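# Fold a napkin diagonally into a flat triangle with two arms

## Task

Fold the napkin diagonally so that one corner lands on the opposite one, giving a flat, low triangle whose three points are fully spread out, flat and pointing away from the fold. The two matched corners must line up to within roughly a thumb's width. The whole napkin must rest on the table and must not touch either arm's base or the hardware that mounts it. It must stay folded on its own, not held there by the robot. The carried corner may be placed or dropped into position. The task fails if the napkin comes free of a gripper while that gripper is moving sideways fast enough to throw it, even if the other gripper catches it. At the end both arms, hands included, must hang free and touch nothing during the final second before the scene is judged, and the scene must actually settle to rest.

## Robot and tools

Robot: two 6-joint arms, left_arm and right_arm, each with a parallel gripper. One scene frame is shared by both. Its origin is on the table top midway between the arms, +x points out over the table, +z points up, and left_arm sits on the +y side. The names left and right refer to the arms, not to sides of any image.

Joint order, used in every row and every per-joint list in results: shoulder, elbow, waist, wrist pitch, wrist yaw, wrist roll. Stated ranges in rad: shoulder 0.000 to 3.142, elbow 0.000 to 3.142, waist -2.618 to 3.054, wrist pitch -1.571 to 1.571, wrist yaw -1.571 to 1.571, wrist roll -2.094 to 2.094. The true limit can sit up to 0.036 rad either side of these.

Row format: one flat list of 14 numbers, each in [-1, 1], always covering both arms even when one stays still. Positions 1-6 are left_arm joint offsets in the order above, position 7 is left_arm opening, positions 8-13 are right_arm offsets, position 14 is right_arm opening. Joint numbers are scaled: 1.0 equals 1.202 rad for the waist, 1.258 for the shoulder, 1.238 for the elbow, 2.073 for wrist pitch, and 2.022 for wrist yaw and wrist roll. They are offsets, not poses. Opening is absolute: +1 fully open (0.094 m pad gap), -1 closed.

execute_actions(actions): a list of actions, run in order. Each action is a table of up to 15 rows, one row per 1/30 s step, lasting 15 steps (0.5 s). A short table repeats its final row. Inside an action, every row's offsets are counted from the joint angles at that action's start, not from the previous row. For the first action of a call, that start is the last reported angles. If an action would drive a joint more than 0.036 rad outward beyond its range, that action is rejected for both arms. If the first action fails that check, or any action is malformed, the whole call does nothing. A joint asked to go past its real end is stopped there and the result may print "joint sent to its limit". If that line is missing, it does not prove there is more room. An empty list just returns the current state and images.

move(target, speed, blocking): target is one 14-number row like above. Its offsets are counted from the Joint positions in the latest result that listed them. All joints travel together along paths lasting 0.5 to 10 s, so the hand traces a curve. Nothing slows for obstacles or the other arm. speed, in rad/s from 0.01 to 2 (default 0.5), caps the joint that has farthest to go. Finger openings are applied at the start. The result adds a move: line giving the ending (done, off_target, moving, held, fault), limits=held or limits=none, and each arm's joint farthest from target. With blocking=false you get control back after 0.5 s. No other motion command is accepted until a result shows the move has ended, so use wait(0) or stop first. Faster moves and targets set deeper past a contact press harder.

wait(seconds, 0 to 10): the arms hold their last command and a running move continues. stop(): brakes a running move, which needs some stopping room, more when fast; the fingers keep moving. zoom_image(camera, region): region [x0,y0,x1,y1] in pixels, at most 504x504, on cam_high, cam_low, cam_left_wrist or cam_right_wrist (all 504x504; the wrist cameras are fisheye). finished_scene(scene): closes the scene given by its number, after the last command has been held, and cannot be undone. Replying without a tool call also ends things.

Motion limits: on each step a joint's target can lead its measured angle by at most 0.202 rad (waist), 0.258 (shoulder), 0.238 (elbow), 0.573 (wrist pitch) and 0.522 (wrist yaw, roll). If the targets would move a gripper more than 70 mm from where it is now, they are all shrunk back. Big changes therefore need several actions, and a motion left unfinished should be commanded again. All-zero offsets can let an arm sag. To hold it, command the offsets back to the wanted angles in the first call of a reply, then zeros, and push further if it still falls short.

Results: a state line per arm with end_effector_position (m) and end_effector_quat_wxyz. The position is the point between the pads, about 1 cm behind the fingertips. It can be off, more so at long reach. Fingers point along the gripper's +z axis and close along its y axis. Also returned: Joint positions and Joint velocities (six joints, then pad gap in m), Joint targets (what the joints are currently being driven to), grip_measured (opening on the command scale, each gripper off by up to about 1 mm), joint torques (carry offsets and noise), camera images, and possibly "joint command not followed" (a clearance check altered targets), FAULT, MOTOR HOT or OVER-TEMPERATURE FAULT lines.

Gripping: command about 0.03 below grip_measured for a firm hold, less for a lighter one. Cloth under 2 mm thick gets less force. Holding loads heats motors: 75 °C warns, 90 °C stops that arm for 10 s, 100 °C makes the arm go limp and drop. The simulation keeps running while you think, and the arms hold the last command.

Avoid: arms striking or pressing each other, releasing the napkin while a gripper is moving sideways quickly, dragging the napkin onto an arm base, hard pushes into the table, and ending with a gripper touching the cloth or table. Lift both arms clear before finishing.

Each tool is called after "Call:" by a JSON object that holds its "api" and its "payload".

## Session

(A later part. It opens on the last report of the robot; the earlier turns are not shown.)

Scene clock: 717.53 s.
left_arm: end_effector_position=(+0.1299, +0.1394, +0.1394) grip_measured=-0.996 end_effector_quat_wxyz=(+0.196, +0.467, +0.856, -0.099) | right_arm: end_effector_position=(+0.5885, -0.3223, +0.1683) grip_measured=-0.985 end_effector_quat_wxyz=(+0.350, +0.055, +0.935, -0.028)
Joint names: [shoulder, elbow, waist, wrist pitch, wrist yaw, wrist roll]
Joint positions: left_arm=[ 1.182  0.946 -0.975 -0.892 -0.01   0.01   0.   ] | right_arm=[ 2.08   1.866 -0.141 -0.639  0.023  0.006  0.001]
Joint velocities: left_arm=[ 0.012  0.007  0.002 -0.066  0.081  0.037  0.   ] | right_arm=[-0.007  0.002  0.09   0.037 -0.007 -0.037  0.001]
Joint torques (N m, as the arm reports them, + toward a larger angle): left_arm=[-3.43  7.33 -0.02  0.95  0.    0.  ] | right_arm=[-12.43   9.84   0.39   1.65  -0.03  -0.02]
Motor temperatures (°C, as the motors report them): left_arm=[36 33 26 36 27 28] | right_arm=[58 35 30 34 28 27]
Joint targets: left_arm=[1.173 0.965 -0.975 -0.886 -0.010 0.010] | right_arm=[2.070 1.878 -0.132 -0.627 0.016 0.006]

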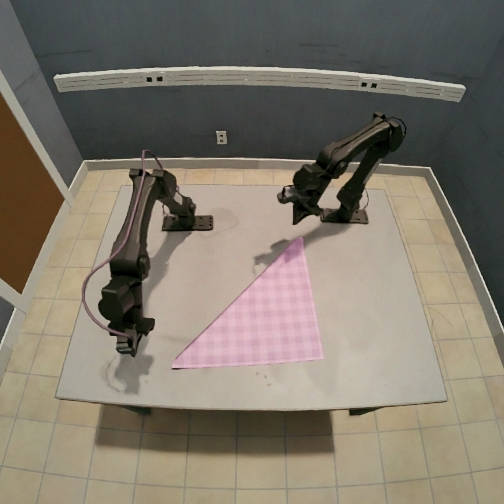

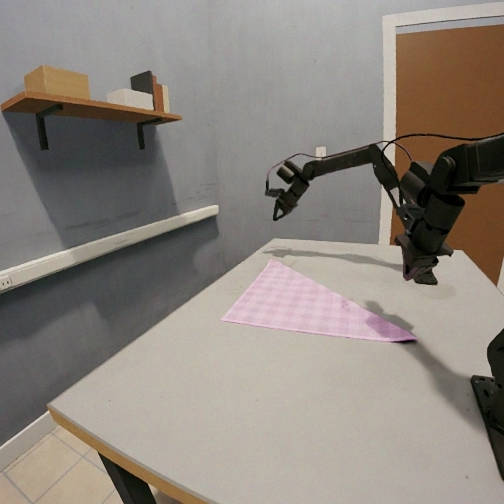

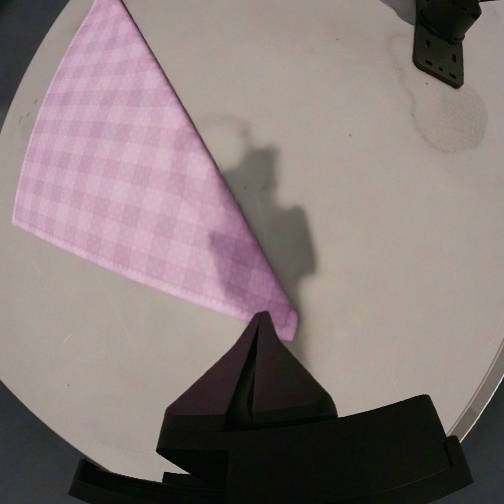

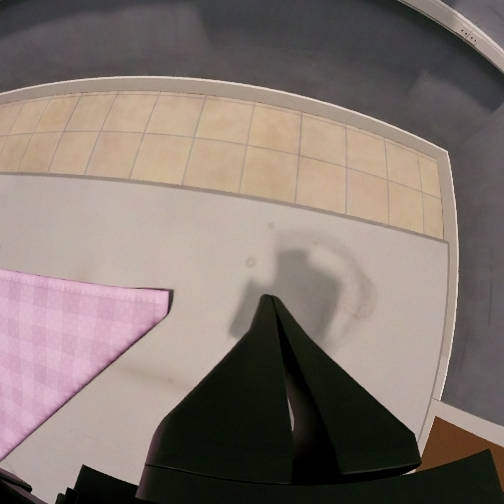

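Call:
{"api": "move", "payload": {"target": [0.905,0.84,0.56,0.17,0.005,0,-0.4, -0.45,-0.45,-0.1,0,0,0,-1], "speed": 0.6}}

Scene clock: 721.00 s.
left_arm: end_effector_position=(+0.5452, +0.1890, +0.0707) grip_measured=-0.403 end_effector_quat_wxyz=(+0.305, +0.152, +0.939, -0.044) | right_arm: end_effector_position=(+0.4421, -0.3552, +0.1952) grip_measured=-0.985 end_effector_quat_wxyz=(+0.340, +0.108, +0.933, -0.046)
Joint names: [shoulder, elbow, waist, wrist pitch, wrist yaw, wrist roll]
Joint positions: left_arm=[ 2.338  1.953 -0.297 -0.559 -0.006  0.01   0.028] | right_arm=[ 1.543  1.314 -0.254 -0.642  0.023  0.006  0.001]
Joint velocities: left_arm=[ 0.017 -0.017 -0.007  0.037 -0.007  0.037 -0.   ] | right_arm=[-0.002  0.012 -0.007 -0.022  0.095  0.095 -0.   ]
Joint torques (N m, as the arm reports them, + toward a larger angle): left_arm=[-13.16   8.64  -0.38   1.3    0.07   0.02] | right_arm=[-9.01  8.27 -0.69  1.53  0.03 -0.02]
Motor temperatures (°C, as the motors report them): left_arm=[37 33 26 37 27 28] | right_arm=[57 35 30 35 28 27]
Joint targets: left_arm=[2.320 1.986 -0.302 -0.540 0.000 0.010] | right_arm=[1.514 1.309 -0.261 -0.640 0.023 0.006]
move: off_target (left_arm, right_arm); limits=none; left_arm: farthest joint: the elbow, 0.033 radians from its target (1.040 radians at the start); right_arm: farthest joint: the shoulder, 0.029 radians from its target (0.566 radians at the start)

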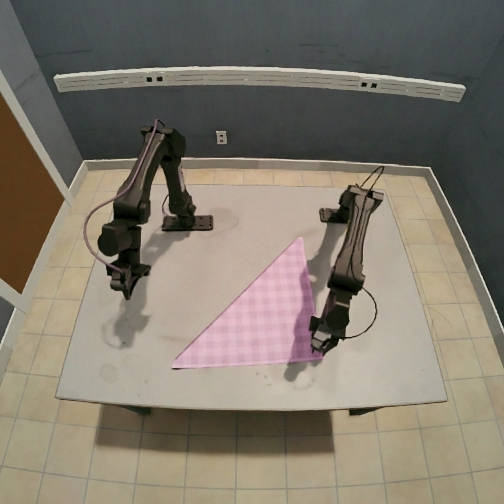

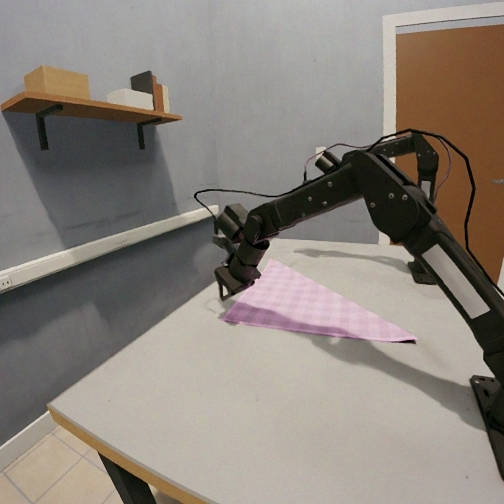

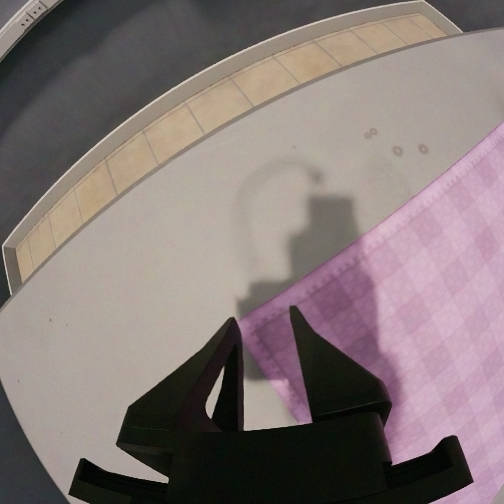

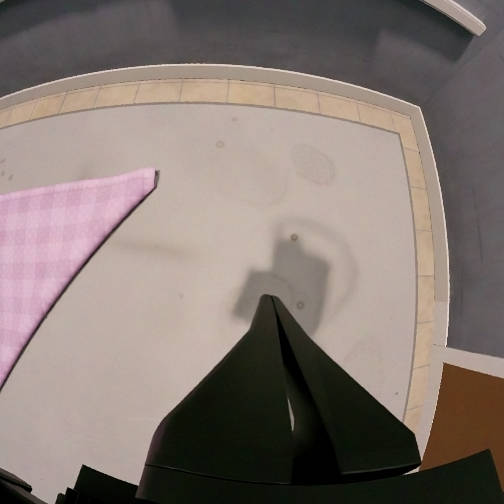

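Call:
{"api": "move", "payload": {"target": [0.035,0.03,-0.025,0.012,0,-0.1,-0.4, -0.02,0,0,0,0,0,-1], "speed": 0.15}}

Scene clock: 723.60 s.
left_arm: end_effector_position=(+0.5390, +0.1771, +0.0425) grip_measured=-0.403 end_effector_quat_wxyz=(+0.277, +0.070, +0.956, -0.071) | right_arm: end_effector_position=(+0.4421, -0.3552, +0.1952) grip_measured=-0.985 end_effector_quat_wxyz=(+0.340, +0.108, +0.933, -0.046)
Joint names: [shoulder, elbow, waist, wrist pitch, wrist yaw, wrist roll]
Joint positions: left_arm=[ 2.388  1.953 -0.319 -0.555 -0.006 -0.186  0.028] | right_arm=[ 1.543  1.314 -0.254 -0.642  0.023  0.006  0.001]
Joint velocities: left_arm=[-0.002  0.027  0.022  0.007 -0.066  0.066  0.   ] | right_arm=[-0.007  0.007  0.002  0.037 -0.066 -0.022 -0.   ]
Joint torques (N m, as the arm reports them, + toward a larger angle): left_arm=[-12.49   8.79  -0.78   1.24  -0.01  -0.08] | right_arm=[-8.7   8.77  0.03  1.5   0.02 -0.02]
Motor temperatures (°C, as the motors report them): left_arm=[38 34 26 37 27 28] | right_arm=[56 35 30 35 28 27]
Joint targets: left_arm=[2.382 1.990 -0.327 -0.535 -0.006 -0.192] | right_arm=[1.518 1.314 -0.254 -0.642 0.023 0.006]
move: off_target (left_arm, right_arm); limits=none; left_arm: farthest joint: the elbow, 0.037 radians from its target (0.037 radians at the start); right_arm: farthest joint: the shoulder, 0.025 radians from its target (0.025 radians at the start)

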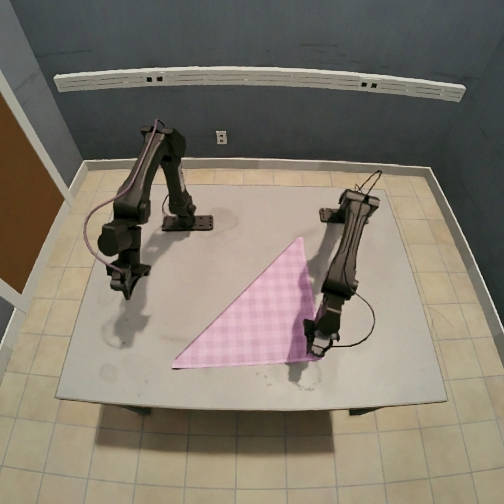

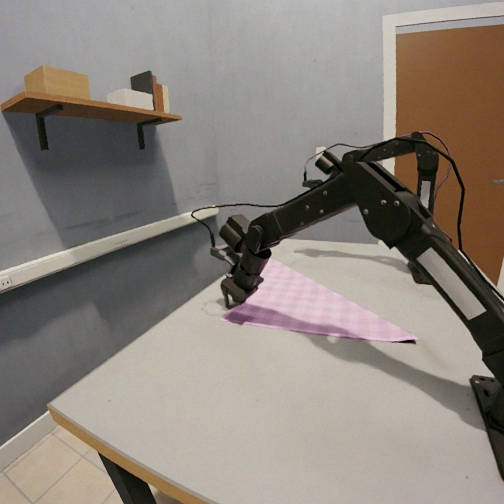

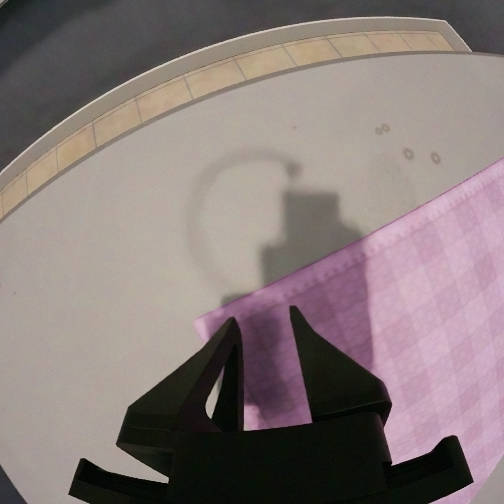

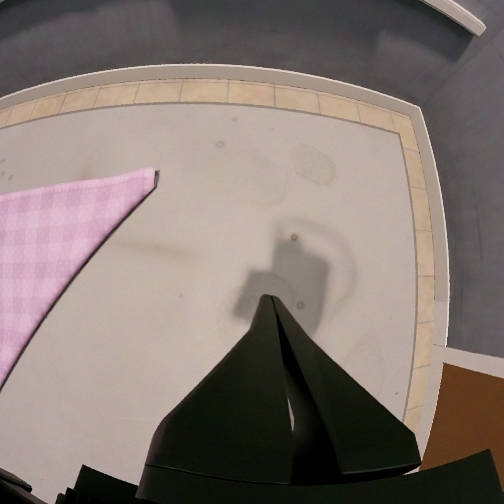

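Call:
{"api": "move", "payload": {"target": [0.045,0.03,0,0.035,0,0,-0.4, -0.02,0,0,0,0,0,-1], "speed": 0.05}}

Scene clock: 726.37 s.
left_arm: end_effector_position=(+0.5488, +0.1737, +0.0242) grip_measured=-0.403 end_effector_quat_wxyz=(+0.285, +0.070, +0.953, -0.073) | right_arm: end_effector_position=(+0.4421, -0.3552, +0.1952) grip_measured=-0.985 end_effector_quat_wxyz=(+0.340, +0.108, +0.933, -0.046)
Joint names: [shoulder, elbow, waist, wrist pitch, wrist yaw, wrist roll]
Joint positions: left_arm=[ 2.44   1.963 -0.319 -0.495 -0.006 -0.186  0.028] | right_arm=[ 1.543  1.314 -0.254 -0.642  0.023  0.006  0.001]
Joint velocities: left_arm=[-0.017  0.002 -0.007  0.037 -0.022 -0.066 -0.   ] | right_arm=[-0.007  0.002  0.002  0.037 -0.037 -0.007 -0.001]
Joint torques (N m, as the arm reports them, + toward a larger angle): left_arm=[-11.98   8.21   0.05   1.18   0.     0.02] | right_arm=[-8.7   8.77  0.03  1.49  0.02 -0.02]
Motor temperatures (°C, as the motors report them): left_arm=[39 34 26 37 27 28] | right_arm=[55 35 30 35 28 27]
Joint targets: left_arm=[2.445 1.990 -0.319 -0.482 -0.006 -0.186] | right_arm=[1.518 1.314 -0.254 -0.642 0.023 0.006]
move: off_target (left_arm, right_arm); limits=none; left_arm: farthest joint: the elbow, 0.027 radians from its target (0.037 radians at the start); right_arm: farthest joint: the shoulder, 0.025 radians from its target (0.025 radians at the start)

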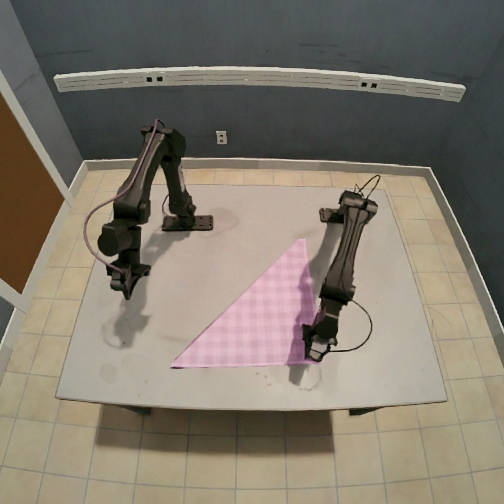

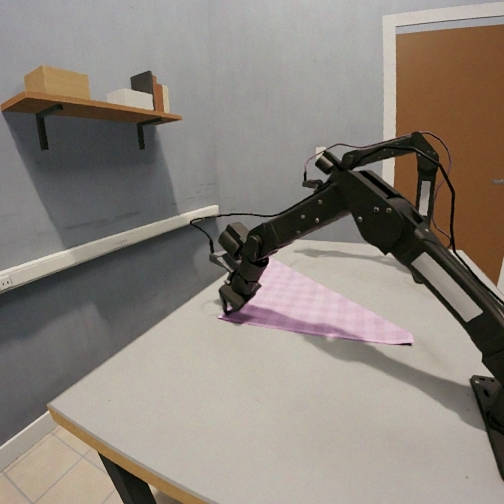

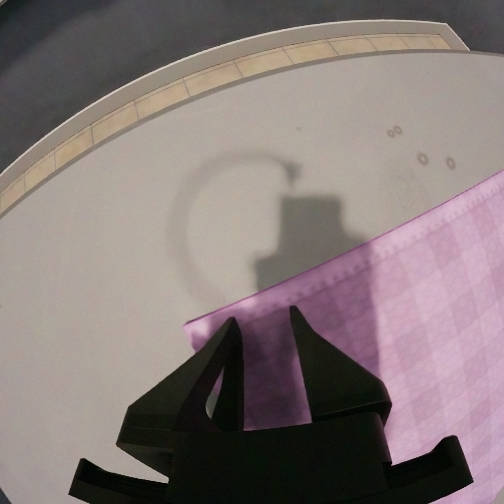

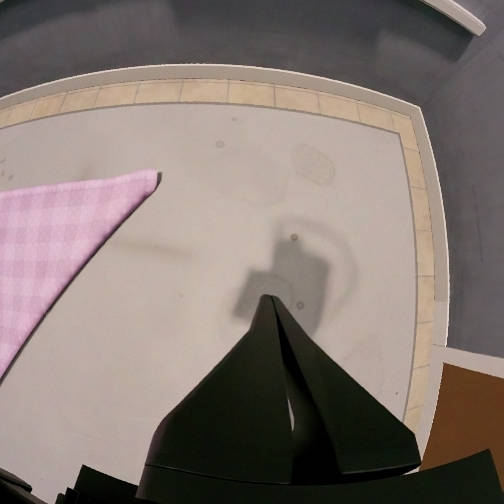

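Call:
{"api": "execute_actions", "payload": {"actions": [[[0.012,0.01,0,0,0,0,-0.6, -0.02,0,0,0,0,0,-1]],[[0.012,0.01,0,0,0,0,-0.8, -0.02,0,0,0,0,0,-1]],[[0.012,0.01,0,0,0,0,-1, -0.02,0,0,0,0,0,-1]],[[-0.05,0.025,0,0,0,0,-1, -0.02,0,0,0,0,0,-1]],[[-0.055,0.02,-0.02,-0.01,0,0,-1, -0.02,0,0,0,0,0,-1]]]}}

Scene clock: 729.87 s.
left_arm: end_effector_position=(+0.5465, +0.1641, +0.0647) grip_measured=-0.996 end_effector_quat_wxyz=(+0.310, +0.076, +0.944, -0.076) | right_arm: end_effector_position=(+0.4421, -0.3552, +0.1952) grip_measured=-0.985 end_effector_quat_wxyz=(+0.340, +0.108, +0.933, -0.046)
Joint names: [shoulder, elbow, waist, wrist pitch, wrist yaw, wrist roll]
Joint positions: left_arm=[ 2.366  1.963 -0.339 -0.517 -0.02  -0.186  0.   ] | right_arm=[ 1.543  1.314 -0.254 -0.642  0.023  0.006  0.001]
Joint velocities: left_arm=[-0.017  0.017  0.007  0.037 -0.007 -0.051 -0.001] | right_arm=[ 0.002  0.012 -0.002 -0.037  0.022 -0.007 -0.   ]
Joint torques (N m, as the arm reports them, + toward a larger angle): left_arm=[-13.74   8.03  -0.34   1.18   0.01   0.01] | right_arm=[-8.69  8.76  0.03  1.49  0.03 -0.02]
Motor temperatures (°C, as the motors report them): left_arm=[41 34 26 37 27 28] | right_arm=[54 35 30 35 28 27]
Joint targets: left_arm=[2.341 1.988 -0.343 -0.514 -0.020 -0.186] | right_arm=[1.518 1.314 -0.254 -0.642 0.023 0.006]

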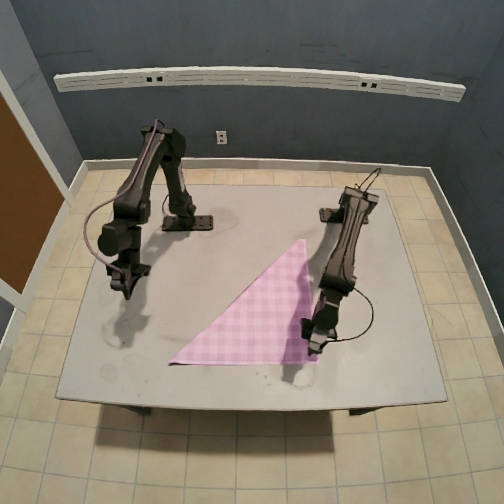

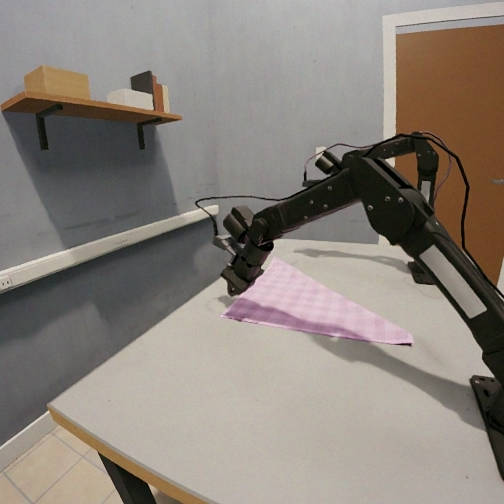

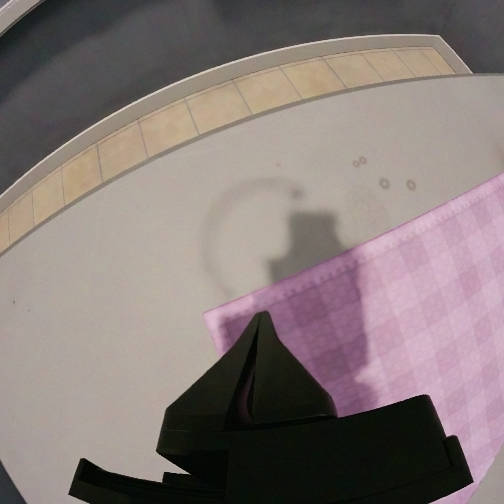

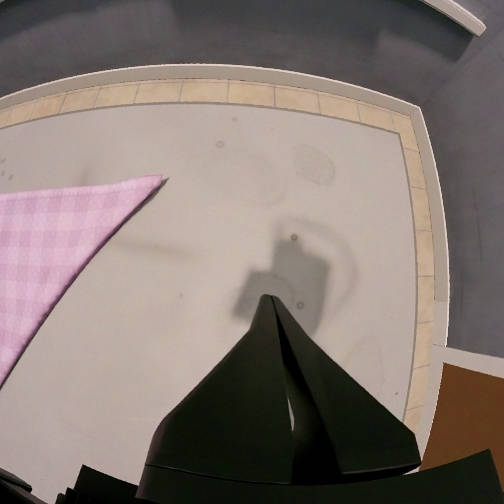

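Call:
{"api": "zoom_image", "payload": {"camera": "cam_high", "region": [150, 220, 370, 400]}}

Region (150, 220, 370, 400) of cam_high's 504x504 image, scaled by 2.291, with more detail than that image has; it fills the top 412 rows of this view, and the rest is white.

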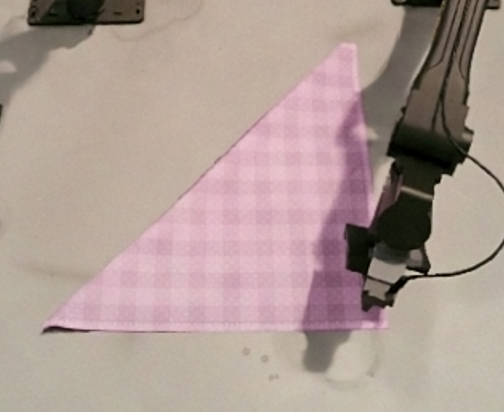

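Call:
{"api": "move", "payload": {"target": [0.03,0.03,0.03,0.022,0.007,0,-1, -0.02,0,0,0,0,0,-1], "speed": 0.08}}

Scene clock: 734.33 s.
left_arm: end_effector_position=(+0.5541, +0.1799, +0.0419) grip_measured=-0.996 end_effector_quat_wxyz=(+0.301, +0.063, +0.949, -0.073) | right_arm: end_effector_position=(+0.4421, -0.3552, +0.1952) grip_measured=-0.985 end_effector_quat_wxyz=(+0.340, +0.108, +0.933, -0.046)
Joint names: [shoulder, elbow, waist, wrist pitch, wrist yaw, wrist roll]
Joint positions: left_arm=[ 2.411  1.963 -0.308 -0.493 -0.012 -0.186  0.   ] | right_arm=[ 1.543  1.314 -0.254 -0.642  0.023  0.006  0.001]
Joint velocities: left_arm=[ 0.002  0.012 -0.002 -0.066 -0.022  0.007 -0.001] | right_arm=[ 0.007 -0.002  0.022 -0.022 -0.037 -0.007 -0.001]
Joint torques (N m, as the arm reports them, + toward a larger angle): left_arm=[-12.74   8.91   0.38   1.28   0.06   0.  ] | right_arm=[-8.7   8.77  0.03  1.49  0.02 -0.02]
Motor temperatures (°C, as the motors report them): left_arm=[42 34 26 37 27 28] | right_arm=[53 35 30 35 28 27]
Joint targets: left_arm=[2.404 2.000 -0.303 -0.472 -0.005 -0.186] | right_arm=[1.518 1.314 -0.254 -0.642 0.023 0.006]
move: off_target (left_arm, right_arm); limits=none; left_arm: farthest joint: the elbow, 0.037 radians from its target (0.037 radians at the start); right_arm: farthest joint: the shoulder, 0.025 radians from its target (0.025 radians at the start)

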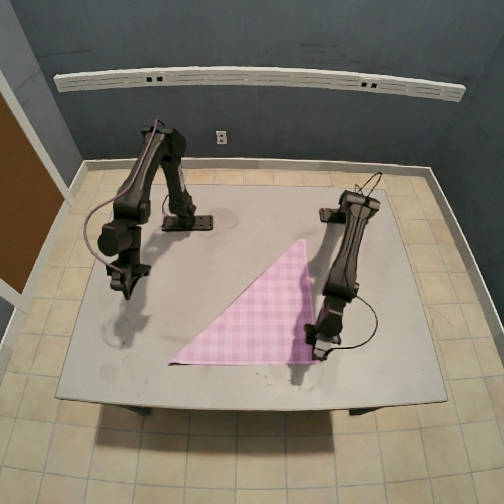

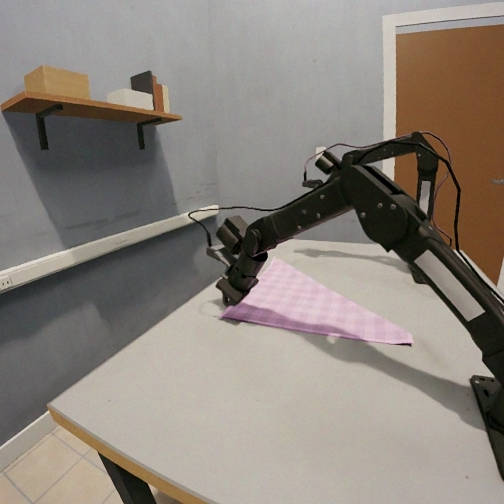

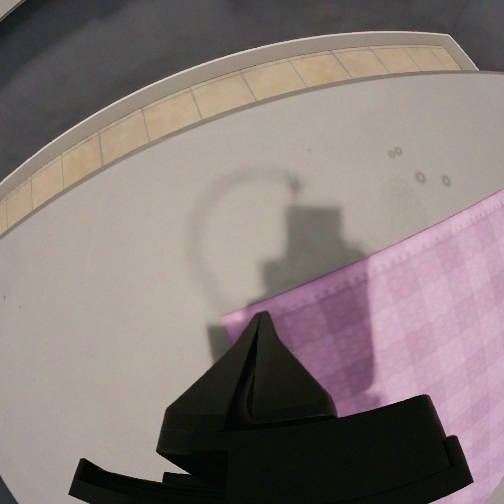

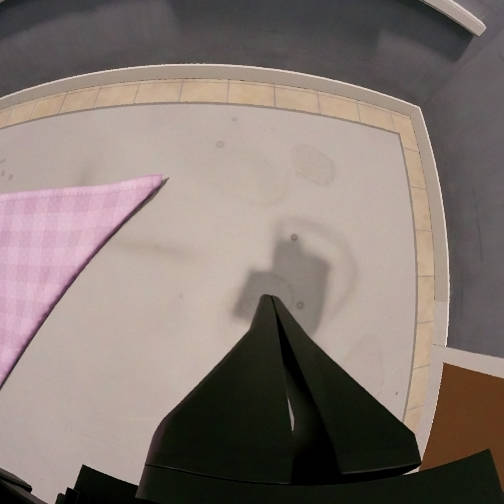

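Call:
{"api": "move", "payload": {"target": [0.036,0.025,0.008,0.012,0,0,-1, -0.02,0,0,0,0,0,-1], "speed": 0.05}}

Call:
{"api": "move", "payload": {"target": [-0.075,-0.1,-0.012,-0.006,0,0,-1, -0.02,0,0,0,0,0,-1], "speed": 0.04}}

Scene clock: 736.53 s.
left_arm: end_effector_position=(+0.5540, +0.1798, +0.0225) grip_measured=-0.996 end_effector_quat_wxyz=(+0.291, +0.064, +0.952, -0.070) | right_arm: end_effector_position=(+0.4421, -0.3552, +0.1952) grip_measured=-0.985 end_effector_quat_wxyz=(+0.340, +0.108, +0.933, -0.046)
Joint names: [shoulder, elbow, waist, wrist pitch, wrist yaw, wrist roll]
Joint positions: left_arm=[ 2.448  1.963 -0.308 -0.477 -0.011 -0.186  0.   ] | right_arm=[ 1.543  1.314 -0.254 -0.642  0.023  0.006  0.001]
Joint velocities: left_arm=[-0.002  0.002 -0.007 -0.022 -0.007 -0.051  0.001] | right_arm=[-0.007  0.007 -0.002  0.007  0.022 -0.007 -0.   ]
Joint torques (N m, as the arm reports them, + toward a larger angle): left_arm=[-11.74   8.41   0.81   1.16   0.     0.02] | right_arm=[-8.69  8.77  0.02  1.5   0.02 -0.02]
Motor temperatures (°C, as the motors report them): left_arm=[43 34 26 38 27 28] | right_arm=[52 35 30 35 28 27]
Joint targets: left_arm=[2.456 1.994 -0.298 -0.468 -0.012 -0.186] | right_arm=[1.518 1.314 -0.254 -0.642 0.023 0.006]
move: off_target (left_arm, right_arm); limits=none; left_arm: farthest joint: the elbow, 0.031 radians from its target (0.031 radians at the start); right_arm: farthest joint: the shoulder, 0.025 radians from its target (0.025 radians at the start)

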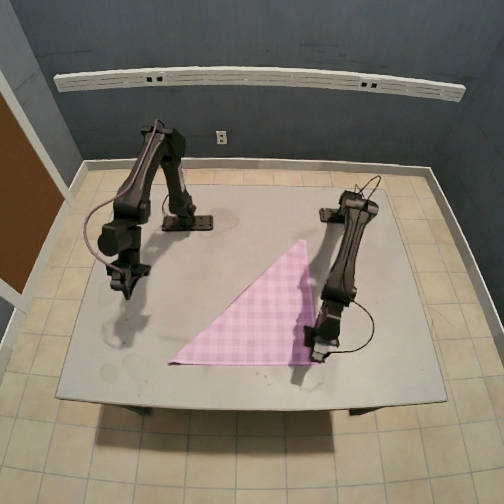

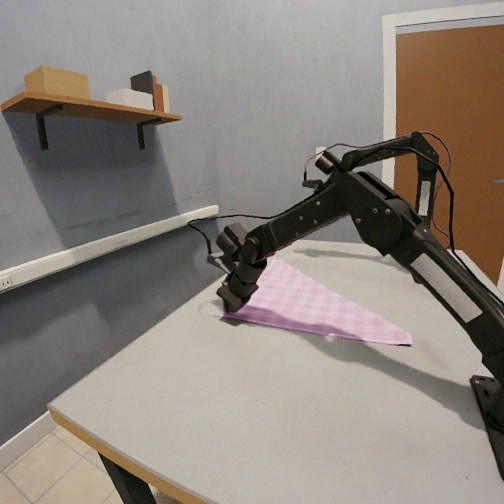

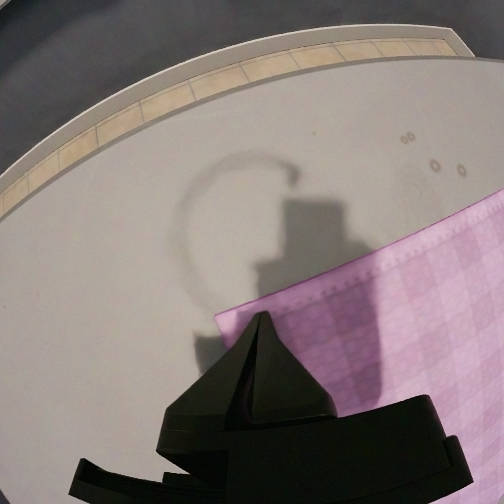

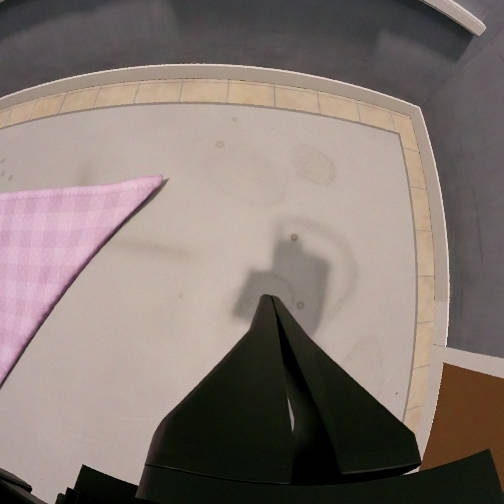

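Scene clock: 739.90 s.
left_arm: end_effector_position=(+0.5333, +0.1839, +0.0220) grip_measured=-0.996 end_effector_quat_wxyz=(+0.277, +0.066, +0.956, -0.067) | right_arm: end_effector_position=(+0.4421, -0.3552, +0.1952) grip_measured=-0.985 end_effector_quat_wxyz=(+0.340, +0.108, +0.933, -0.046)
Joint names: [shoulder, elbow, waist, wrist pitch, wrist yaw, wrist roll]
Joint positions: left_arm=[ 2.379  1.853 -0.313 -0.466 -0.011 -0.186  0.   ] | right_arm=[ 1.543  1.314 -0.254 -0.642  0.023  0.006  0.001]
Joint velocities: left_arm=[-0.007  0.022 -0.012 -0.007  0.007  0.051 -0.001] | right_arm=[ 0.002  0.007 -0.007 -0.081 -0.051  0.037 -0.001]
Joint torques (N m, as the arm reports them, + toward a larger angle): left_arm=[-13.6    4.87  -0.92   0.83   0.     0.  ] | right_arm=[-8.7   8.76  0.03  1.5   0.02 -0.02]
Motor temperatures (°C, as the motors report them): left_arm=[44 34 26 37 27 28] | right_arm=[52 35 30 35 28 27]
Joint targets: left_arm=[2.353 1.839 -0.323 -0.490 -0.011 -0.186] | right_arm=[1.518 1.314 -0.254 -0.642 0.023 0.006]
move: off_target (left_arm, right_arm); limits=none; left_arm: farthest joint: the shoulder, 0.025 radians from its target (0.094 radians at the start); right_arm: farthest joint: the shoulder, 0.025 radians from its target (0.025 radians at the start)

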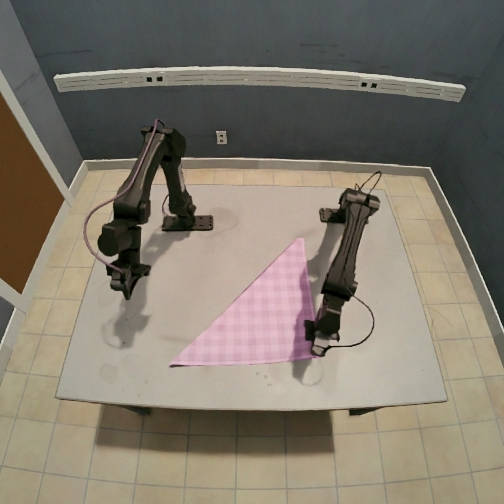

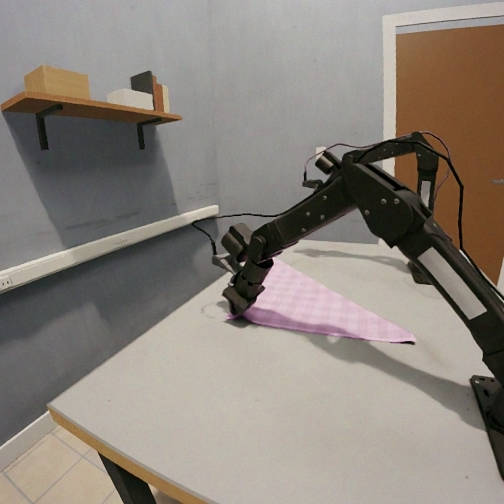

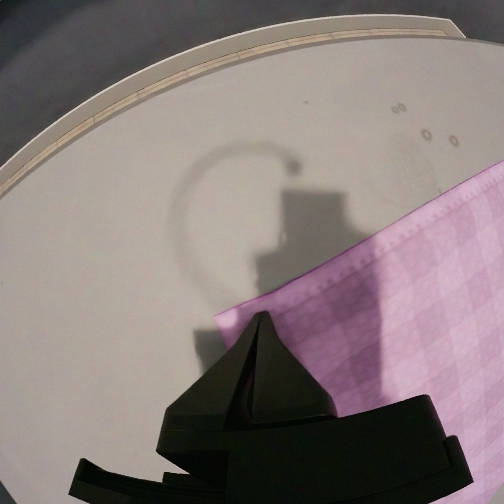

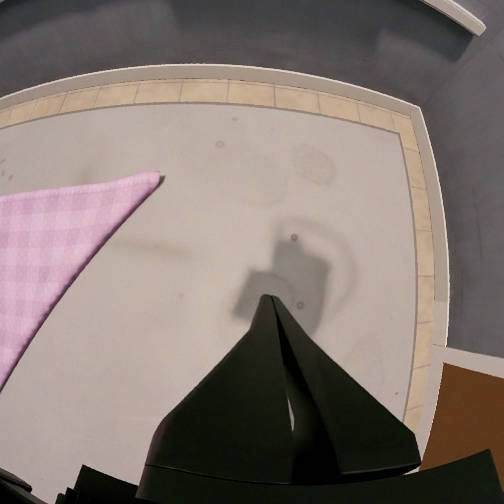

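Call:
{"api": "execute_actions", "payload": {"actions": [[[-0.06,0.03,0,0.005,0,0,-1, -0.02,0,0,0,0,0,-1]],[[-0.08,0.03,0,0.005,0,0,-1, -0.02,0,0,0,0,0,-1]],[[-0.1,0.0,0.15,0,0,0,-1, -0.02,0,0,0,0,0,-1]],[[-0.03,0.02,0.15,0,0,0,-1, -0.02,0,0,0,0,0,-1]]]}}

Call:
{"api": "zoom_image", "payload": {"camera": "cam_high", "region": [150, 220, 370, 400]}}

Call:
{"api": "zoom_image", "payload": {"camera": "cam_low", "region": [200, 240, 430, 360]}}

Scene clock: 742.97 s.
left_arm: end_effector_position=(+0.5706, +0.4169, +0.1735) grip_measured=-0.996 end_effector_quat_wxyz=(+0.409, -0.121, +0.905, -0.011) | right_arm: end_effector_position=(+0.4421, -0.3552, +0.1952) grip_measured=-0.985 end_effector_quat_wxyz=(+0.340, +0.108, +0.933, -0.046)
Joint names: [shoulder, elbow, waist, wrist pitch, wrist yaw, wrist roll]
Joint positions: left_arm=[ 2.129  1.875  0.083 -0.475 -0.028 -0.185  0.   ] | right_arm=[ 1.543  1.314 -0.254 -0.642  0.023  0.006  0.001]
Joint velocities: left_arm=[-0.002  0.002 -0.208 -0.051 -0.037 -0.022  0.001] | right_arm=[-0.007 -0.007  0.017 -0.007 -0.066  0.022 -0.001]
Joint torques (N m, as the arm reports them, + toward a larger angle): left_arm=[-13.48   8.33  -0.36   1.38   0.05  -0.01] | right_arm=[-8.69  8.77  0.03  1.5   0.02 -0.02]
Motor temperatures (°C, as the motors report them): left_arm=[44 34 26 38 27 28] | right_arm=[51 35 30 35 28 27]
Joint targets: left_arm=[2.091 1.900 0.066 -0.470 -0.020 -0.186] | right_arm=[1.518 1.314 -0.254 -0.642 0.023 0.006]

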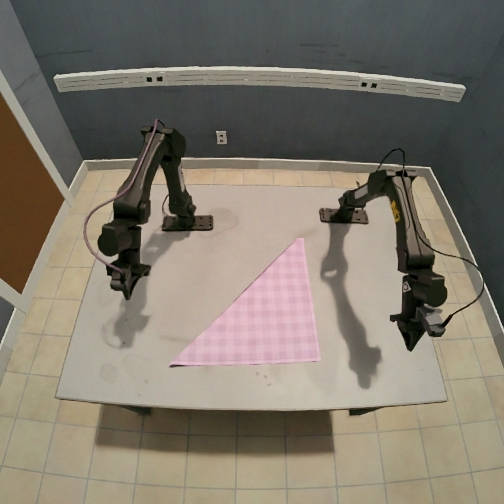

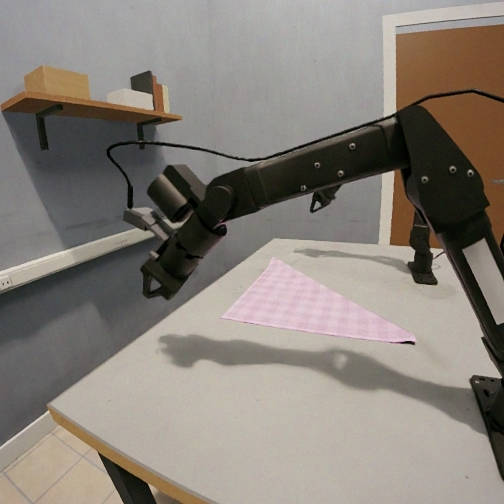

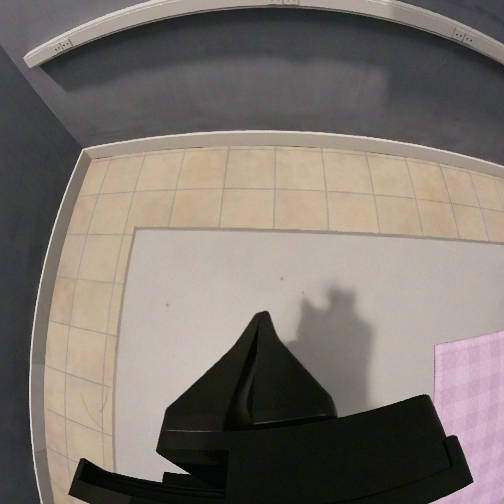

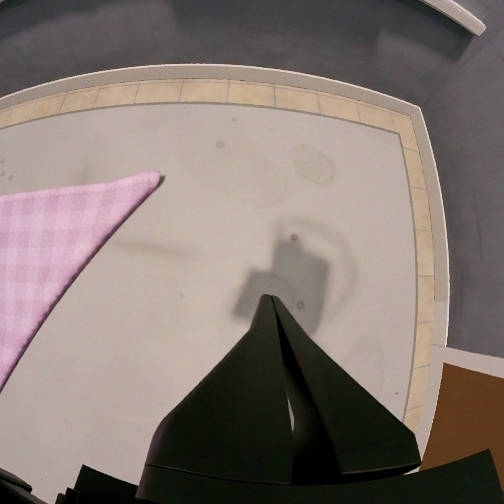

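Region (150, 220, 370, 400) of cam_high's 504x504 image, scaled by 2.291, with more detail than that image has; it fills the top 412 rows of this view, and the rest is white.

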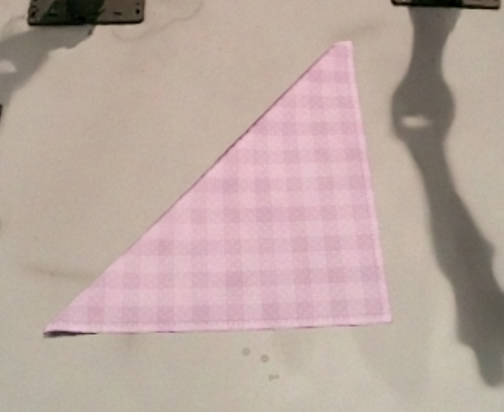

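Region (200, 240, 430, 360) of cam_low's 504x504 image, scaled by 2.191, with more detail than that image has; it fills the top 263 rows of this view, and the rest is white.

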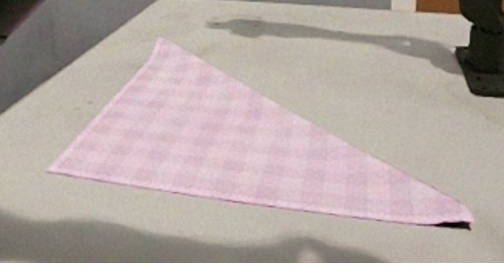

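Call:
{"api": "move", "payload": {"target": [-0.245,-0.5,-0.46,-0.1,0.014,0.09,-1, -0.02,0,0,0,0,0,-1], "speed": 0.4}}

Scene clock: 751.07 s.
left_arm: end_effector_position=(+0.3311, +0.1849, +0.0473) grip_measured=-0.996 end_effector_quat_wxyz=(+0.142, +0.233, +0.961, -0.034) | right_arm: end_effector_position=(+0.4421, -0.3552, +0.1952) grip_measured=-0.985 end_effector_quat_wxyz=(+0.340, +0.108, +0.933, -0.046)
Joint names: [shoulder, elbow, waist, wrist pitch, wrist yaw, wrist roll]
Joint positions: left_arm=[ 1.852  1.26  -0.47  -0.686 -0.004 -0.009  0.   ] | right_arm=[ 1.543  1.314 -0.254 -0.642  0.023  0.006  0.001]
Joint velocities: left_arm=[-0.012 -0.012  0.012 -0.11   0.066 -0.022  0.   ] | right_arm=[-0.007 -0.007  0.002 -0.022 -0.051  0.022 -0.   ]
Joint torques (N m, as the arm reports them, + toward a larger angle): left_arm=[-10.08   5.13  -0.13   0.66   0.05   0.07] | right_arm=[-8.69  8.78  0.03  1.49  0.02 -0.02]
Motor temperatures (°C, as the motors report them): left_arm=[46 34 26 38 27 28] | right_arm=[50 35 30 36 28 27]
Joint targets: left_arm=[1.821 1.256 -0.470 -0.683 0.000 -0.003] | right_arm=[1.518 1.314 -0.254 -0.642 0.023 0.006]
move: off_target (left_arm, right_arm); limits=none; left_arm: farthest joint: the shoulder, 0.032 radians from its target (0.308 radians at the start); right_arm: farthest joint: the shoulder, 0.025 radians from its target (0.025 radians at the start)

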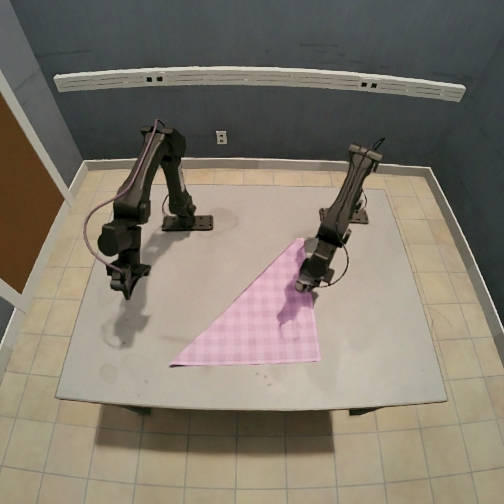

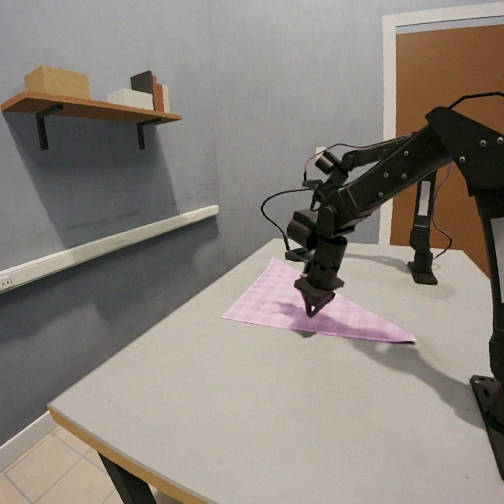

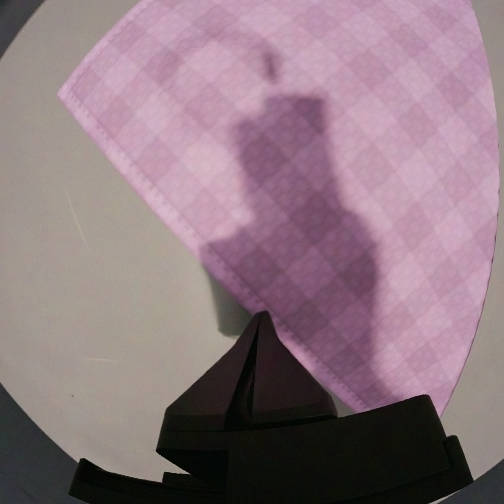

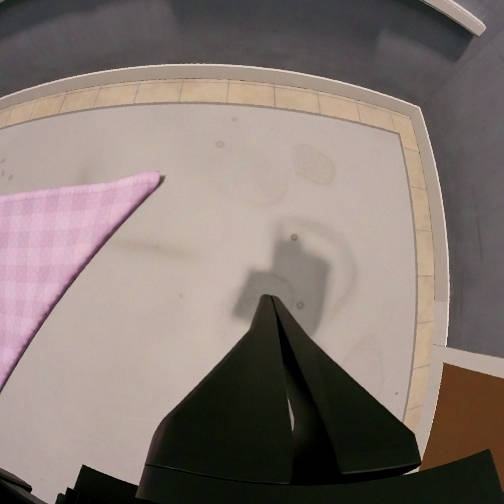

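Call:
{"api": "move", "payload": {"target": [0.04,0.01,-0.03,0,0,0,-1, -0.02,0,0,0,0,0,-1], "speed": 0.06}}

Scene clock: 752.73 s.
left_arm: end_effector_position=(+0.3219, +0.1770, +0.0275) grip_measured=-0.996 end_effector_quat_wxyz=(+0.116, +0.248, +0.961, -0.029) | right_arm: end_effector_position=(+0.4421, -0.3552, +0.1952) grip_measured=-0.985 end_effector_quat_wxyz=(+0.340, +0.108, +0.933, -0.046)
Joint names: [shoulder, elbow, waist, wrist pitch, wrist yaw, wrist roll]
Joint positions: left_arm=[ 1.904  1.26  -0.498 -0.686 -0.004 -0.008  0.   ] | right_arm=[ 1.543  1.314 -0.254 -0.642  0.023  0.006  0.001]
Joint velocities: left_arm=[ 0.017  0.017 -0.012  0.007  0.022 -0.066  0.   ] | right_arm=[-0.007 -0.017 -0.002  0.066  0.066 -0.007  0.001]
Joint torques (N m, as the arm reports them, + toward a larger angle): left_arm=[-8.08  6.18 -0.74  0.58  0.01  0.  ] | right_arm=[-8.69  8.76  0.03  1.5   0.02 -0.02]
Motor temperatures (°C, as the motors report them): left_arm=[45 34 26 38 27 28] | right_arm=[50 35 30 36 28 27]
Joint targets: left_arm=[1.903 1.272 -0.506 -0.685 -0.004 -0.009] | right_arm=[1.518 1.314 -0.254 -0.642 0.023 0.006]
move: off_target (right_arm); limits=none; left_arm: farthest joint: the elbow, 0.012 radians from its target (0.012 radians at the start); right_arm: farthest joint: the shoulder, 0.025 radians from its target (0.025 radians at the start)

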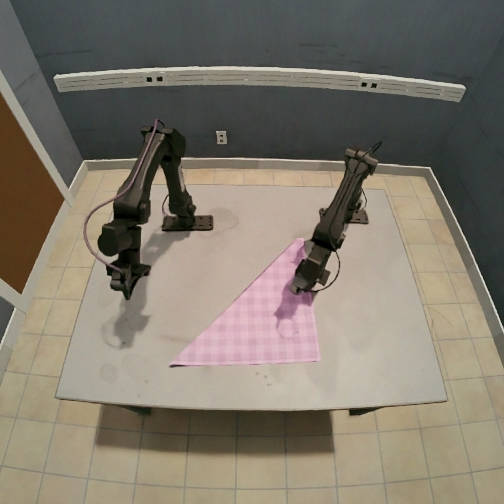

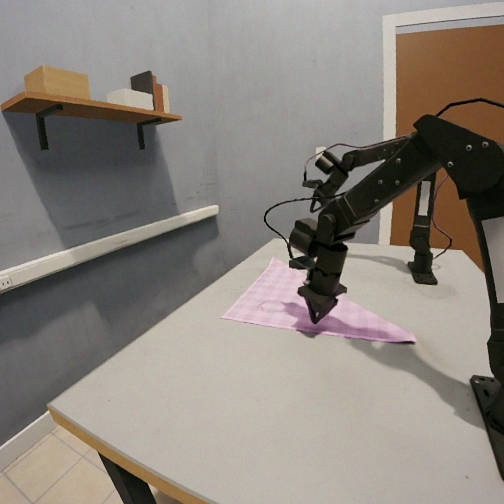

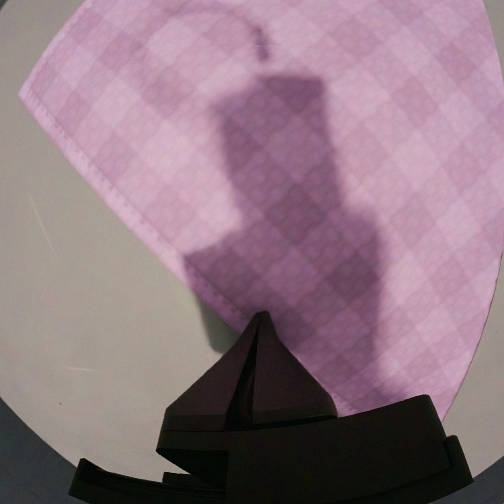

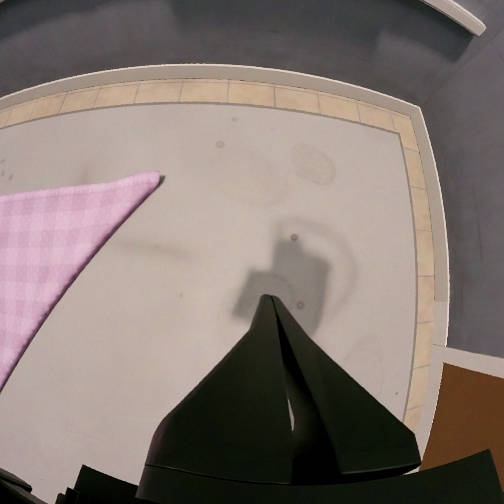

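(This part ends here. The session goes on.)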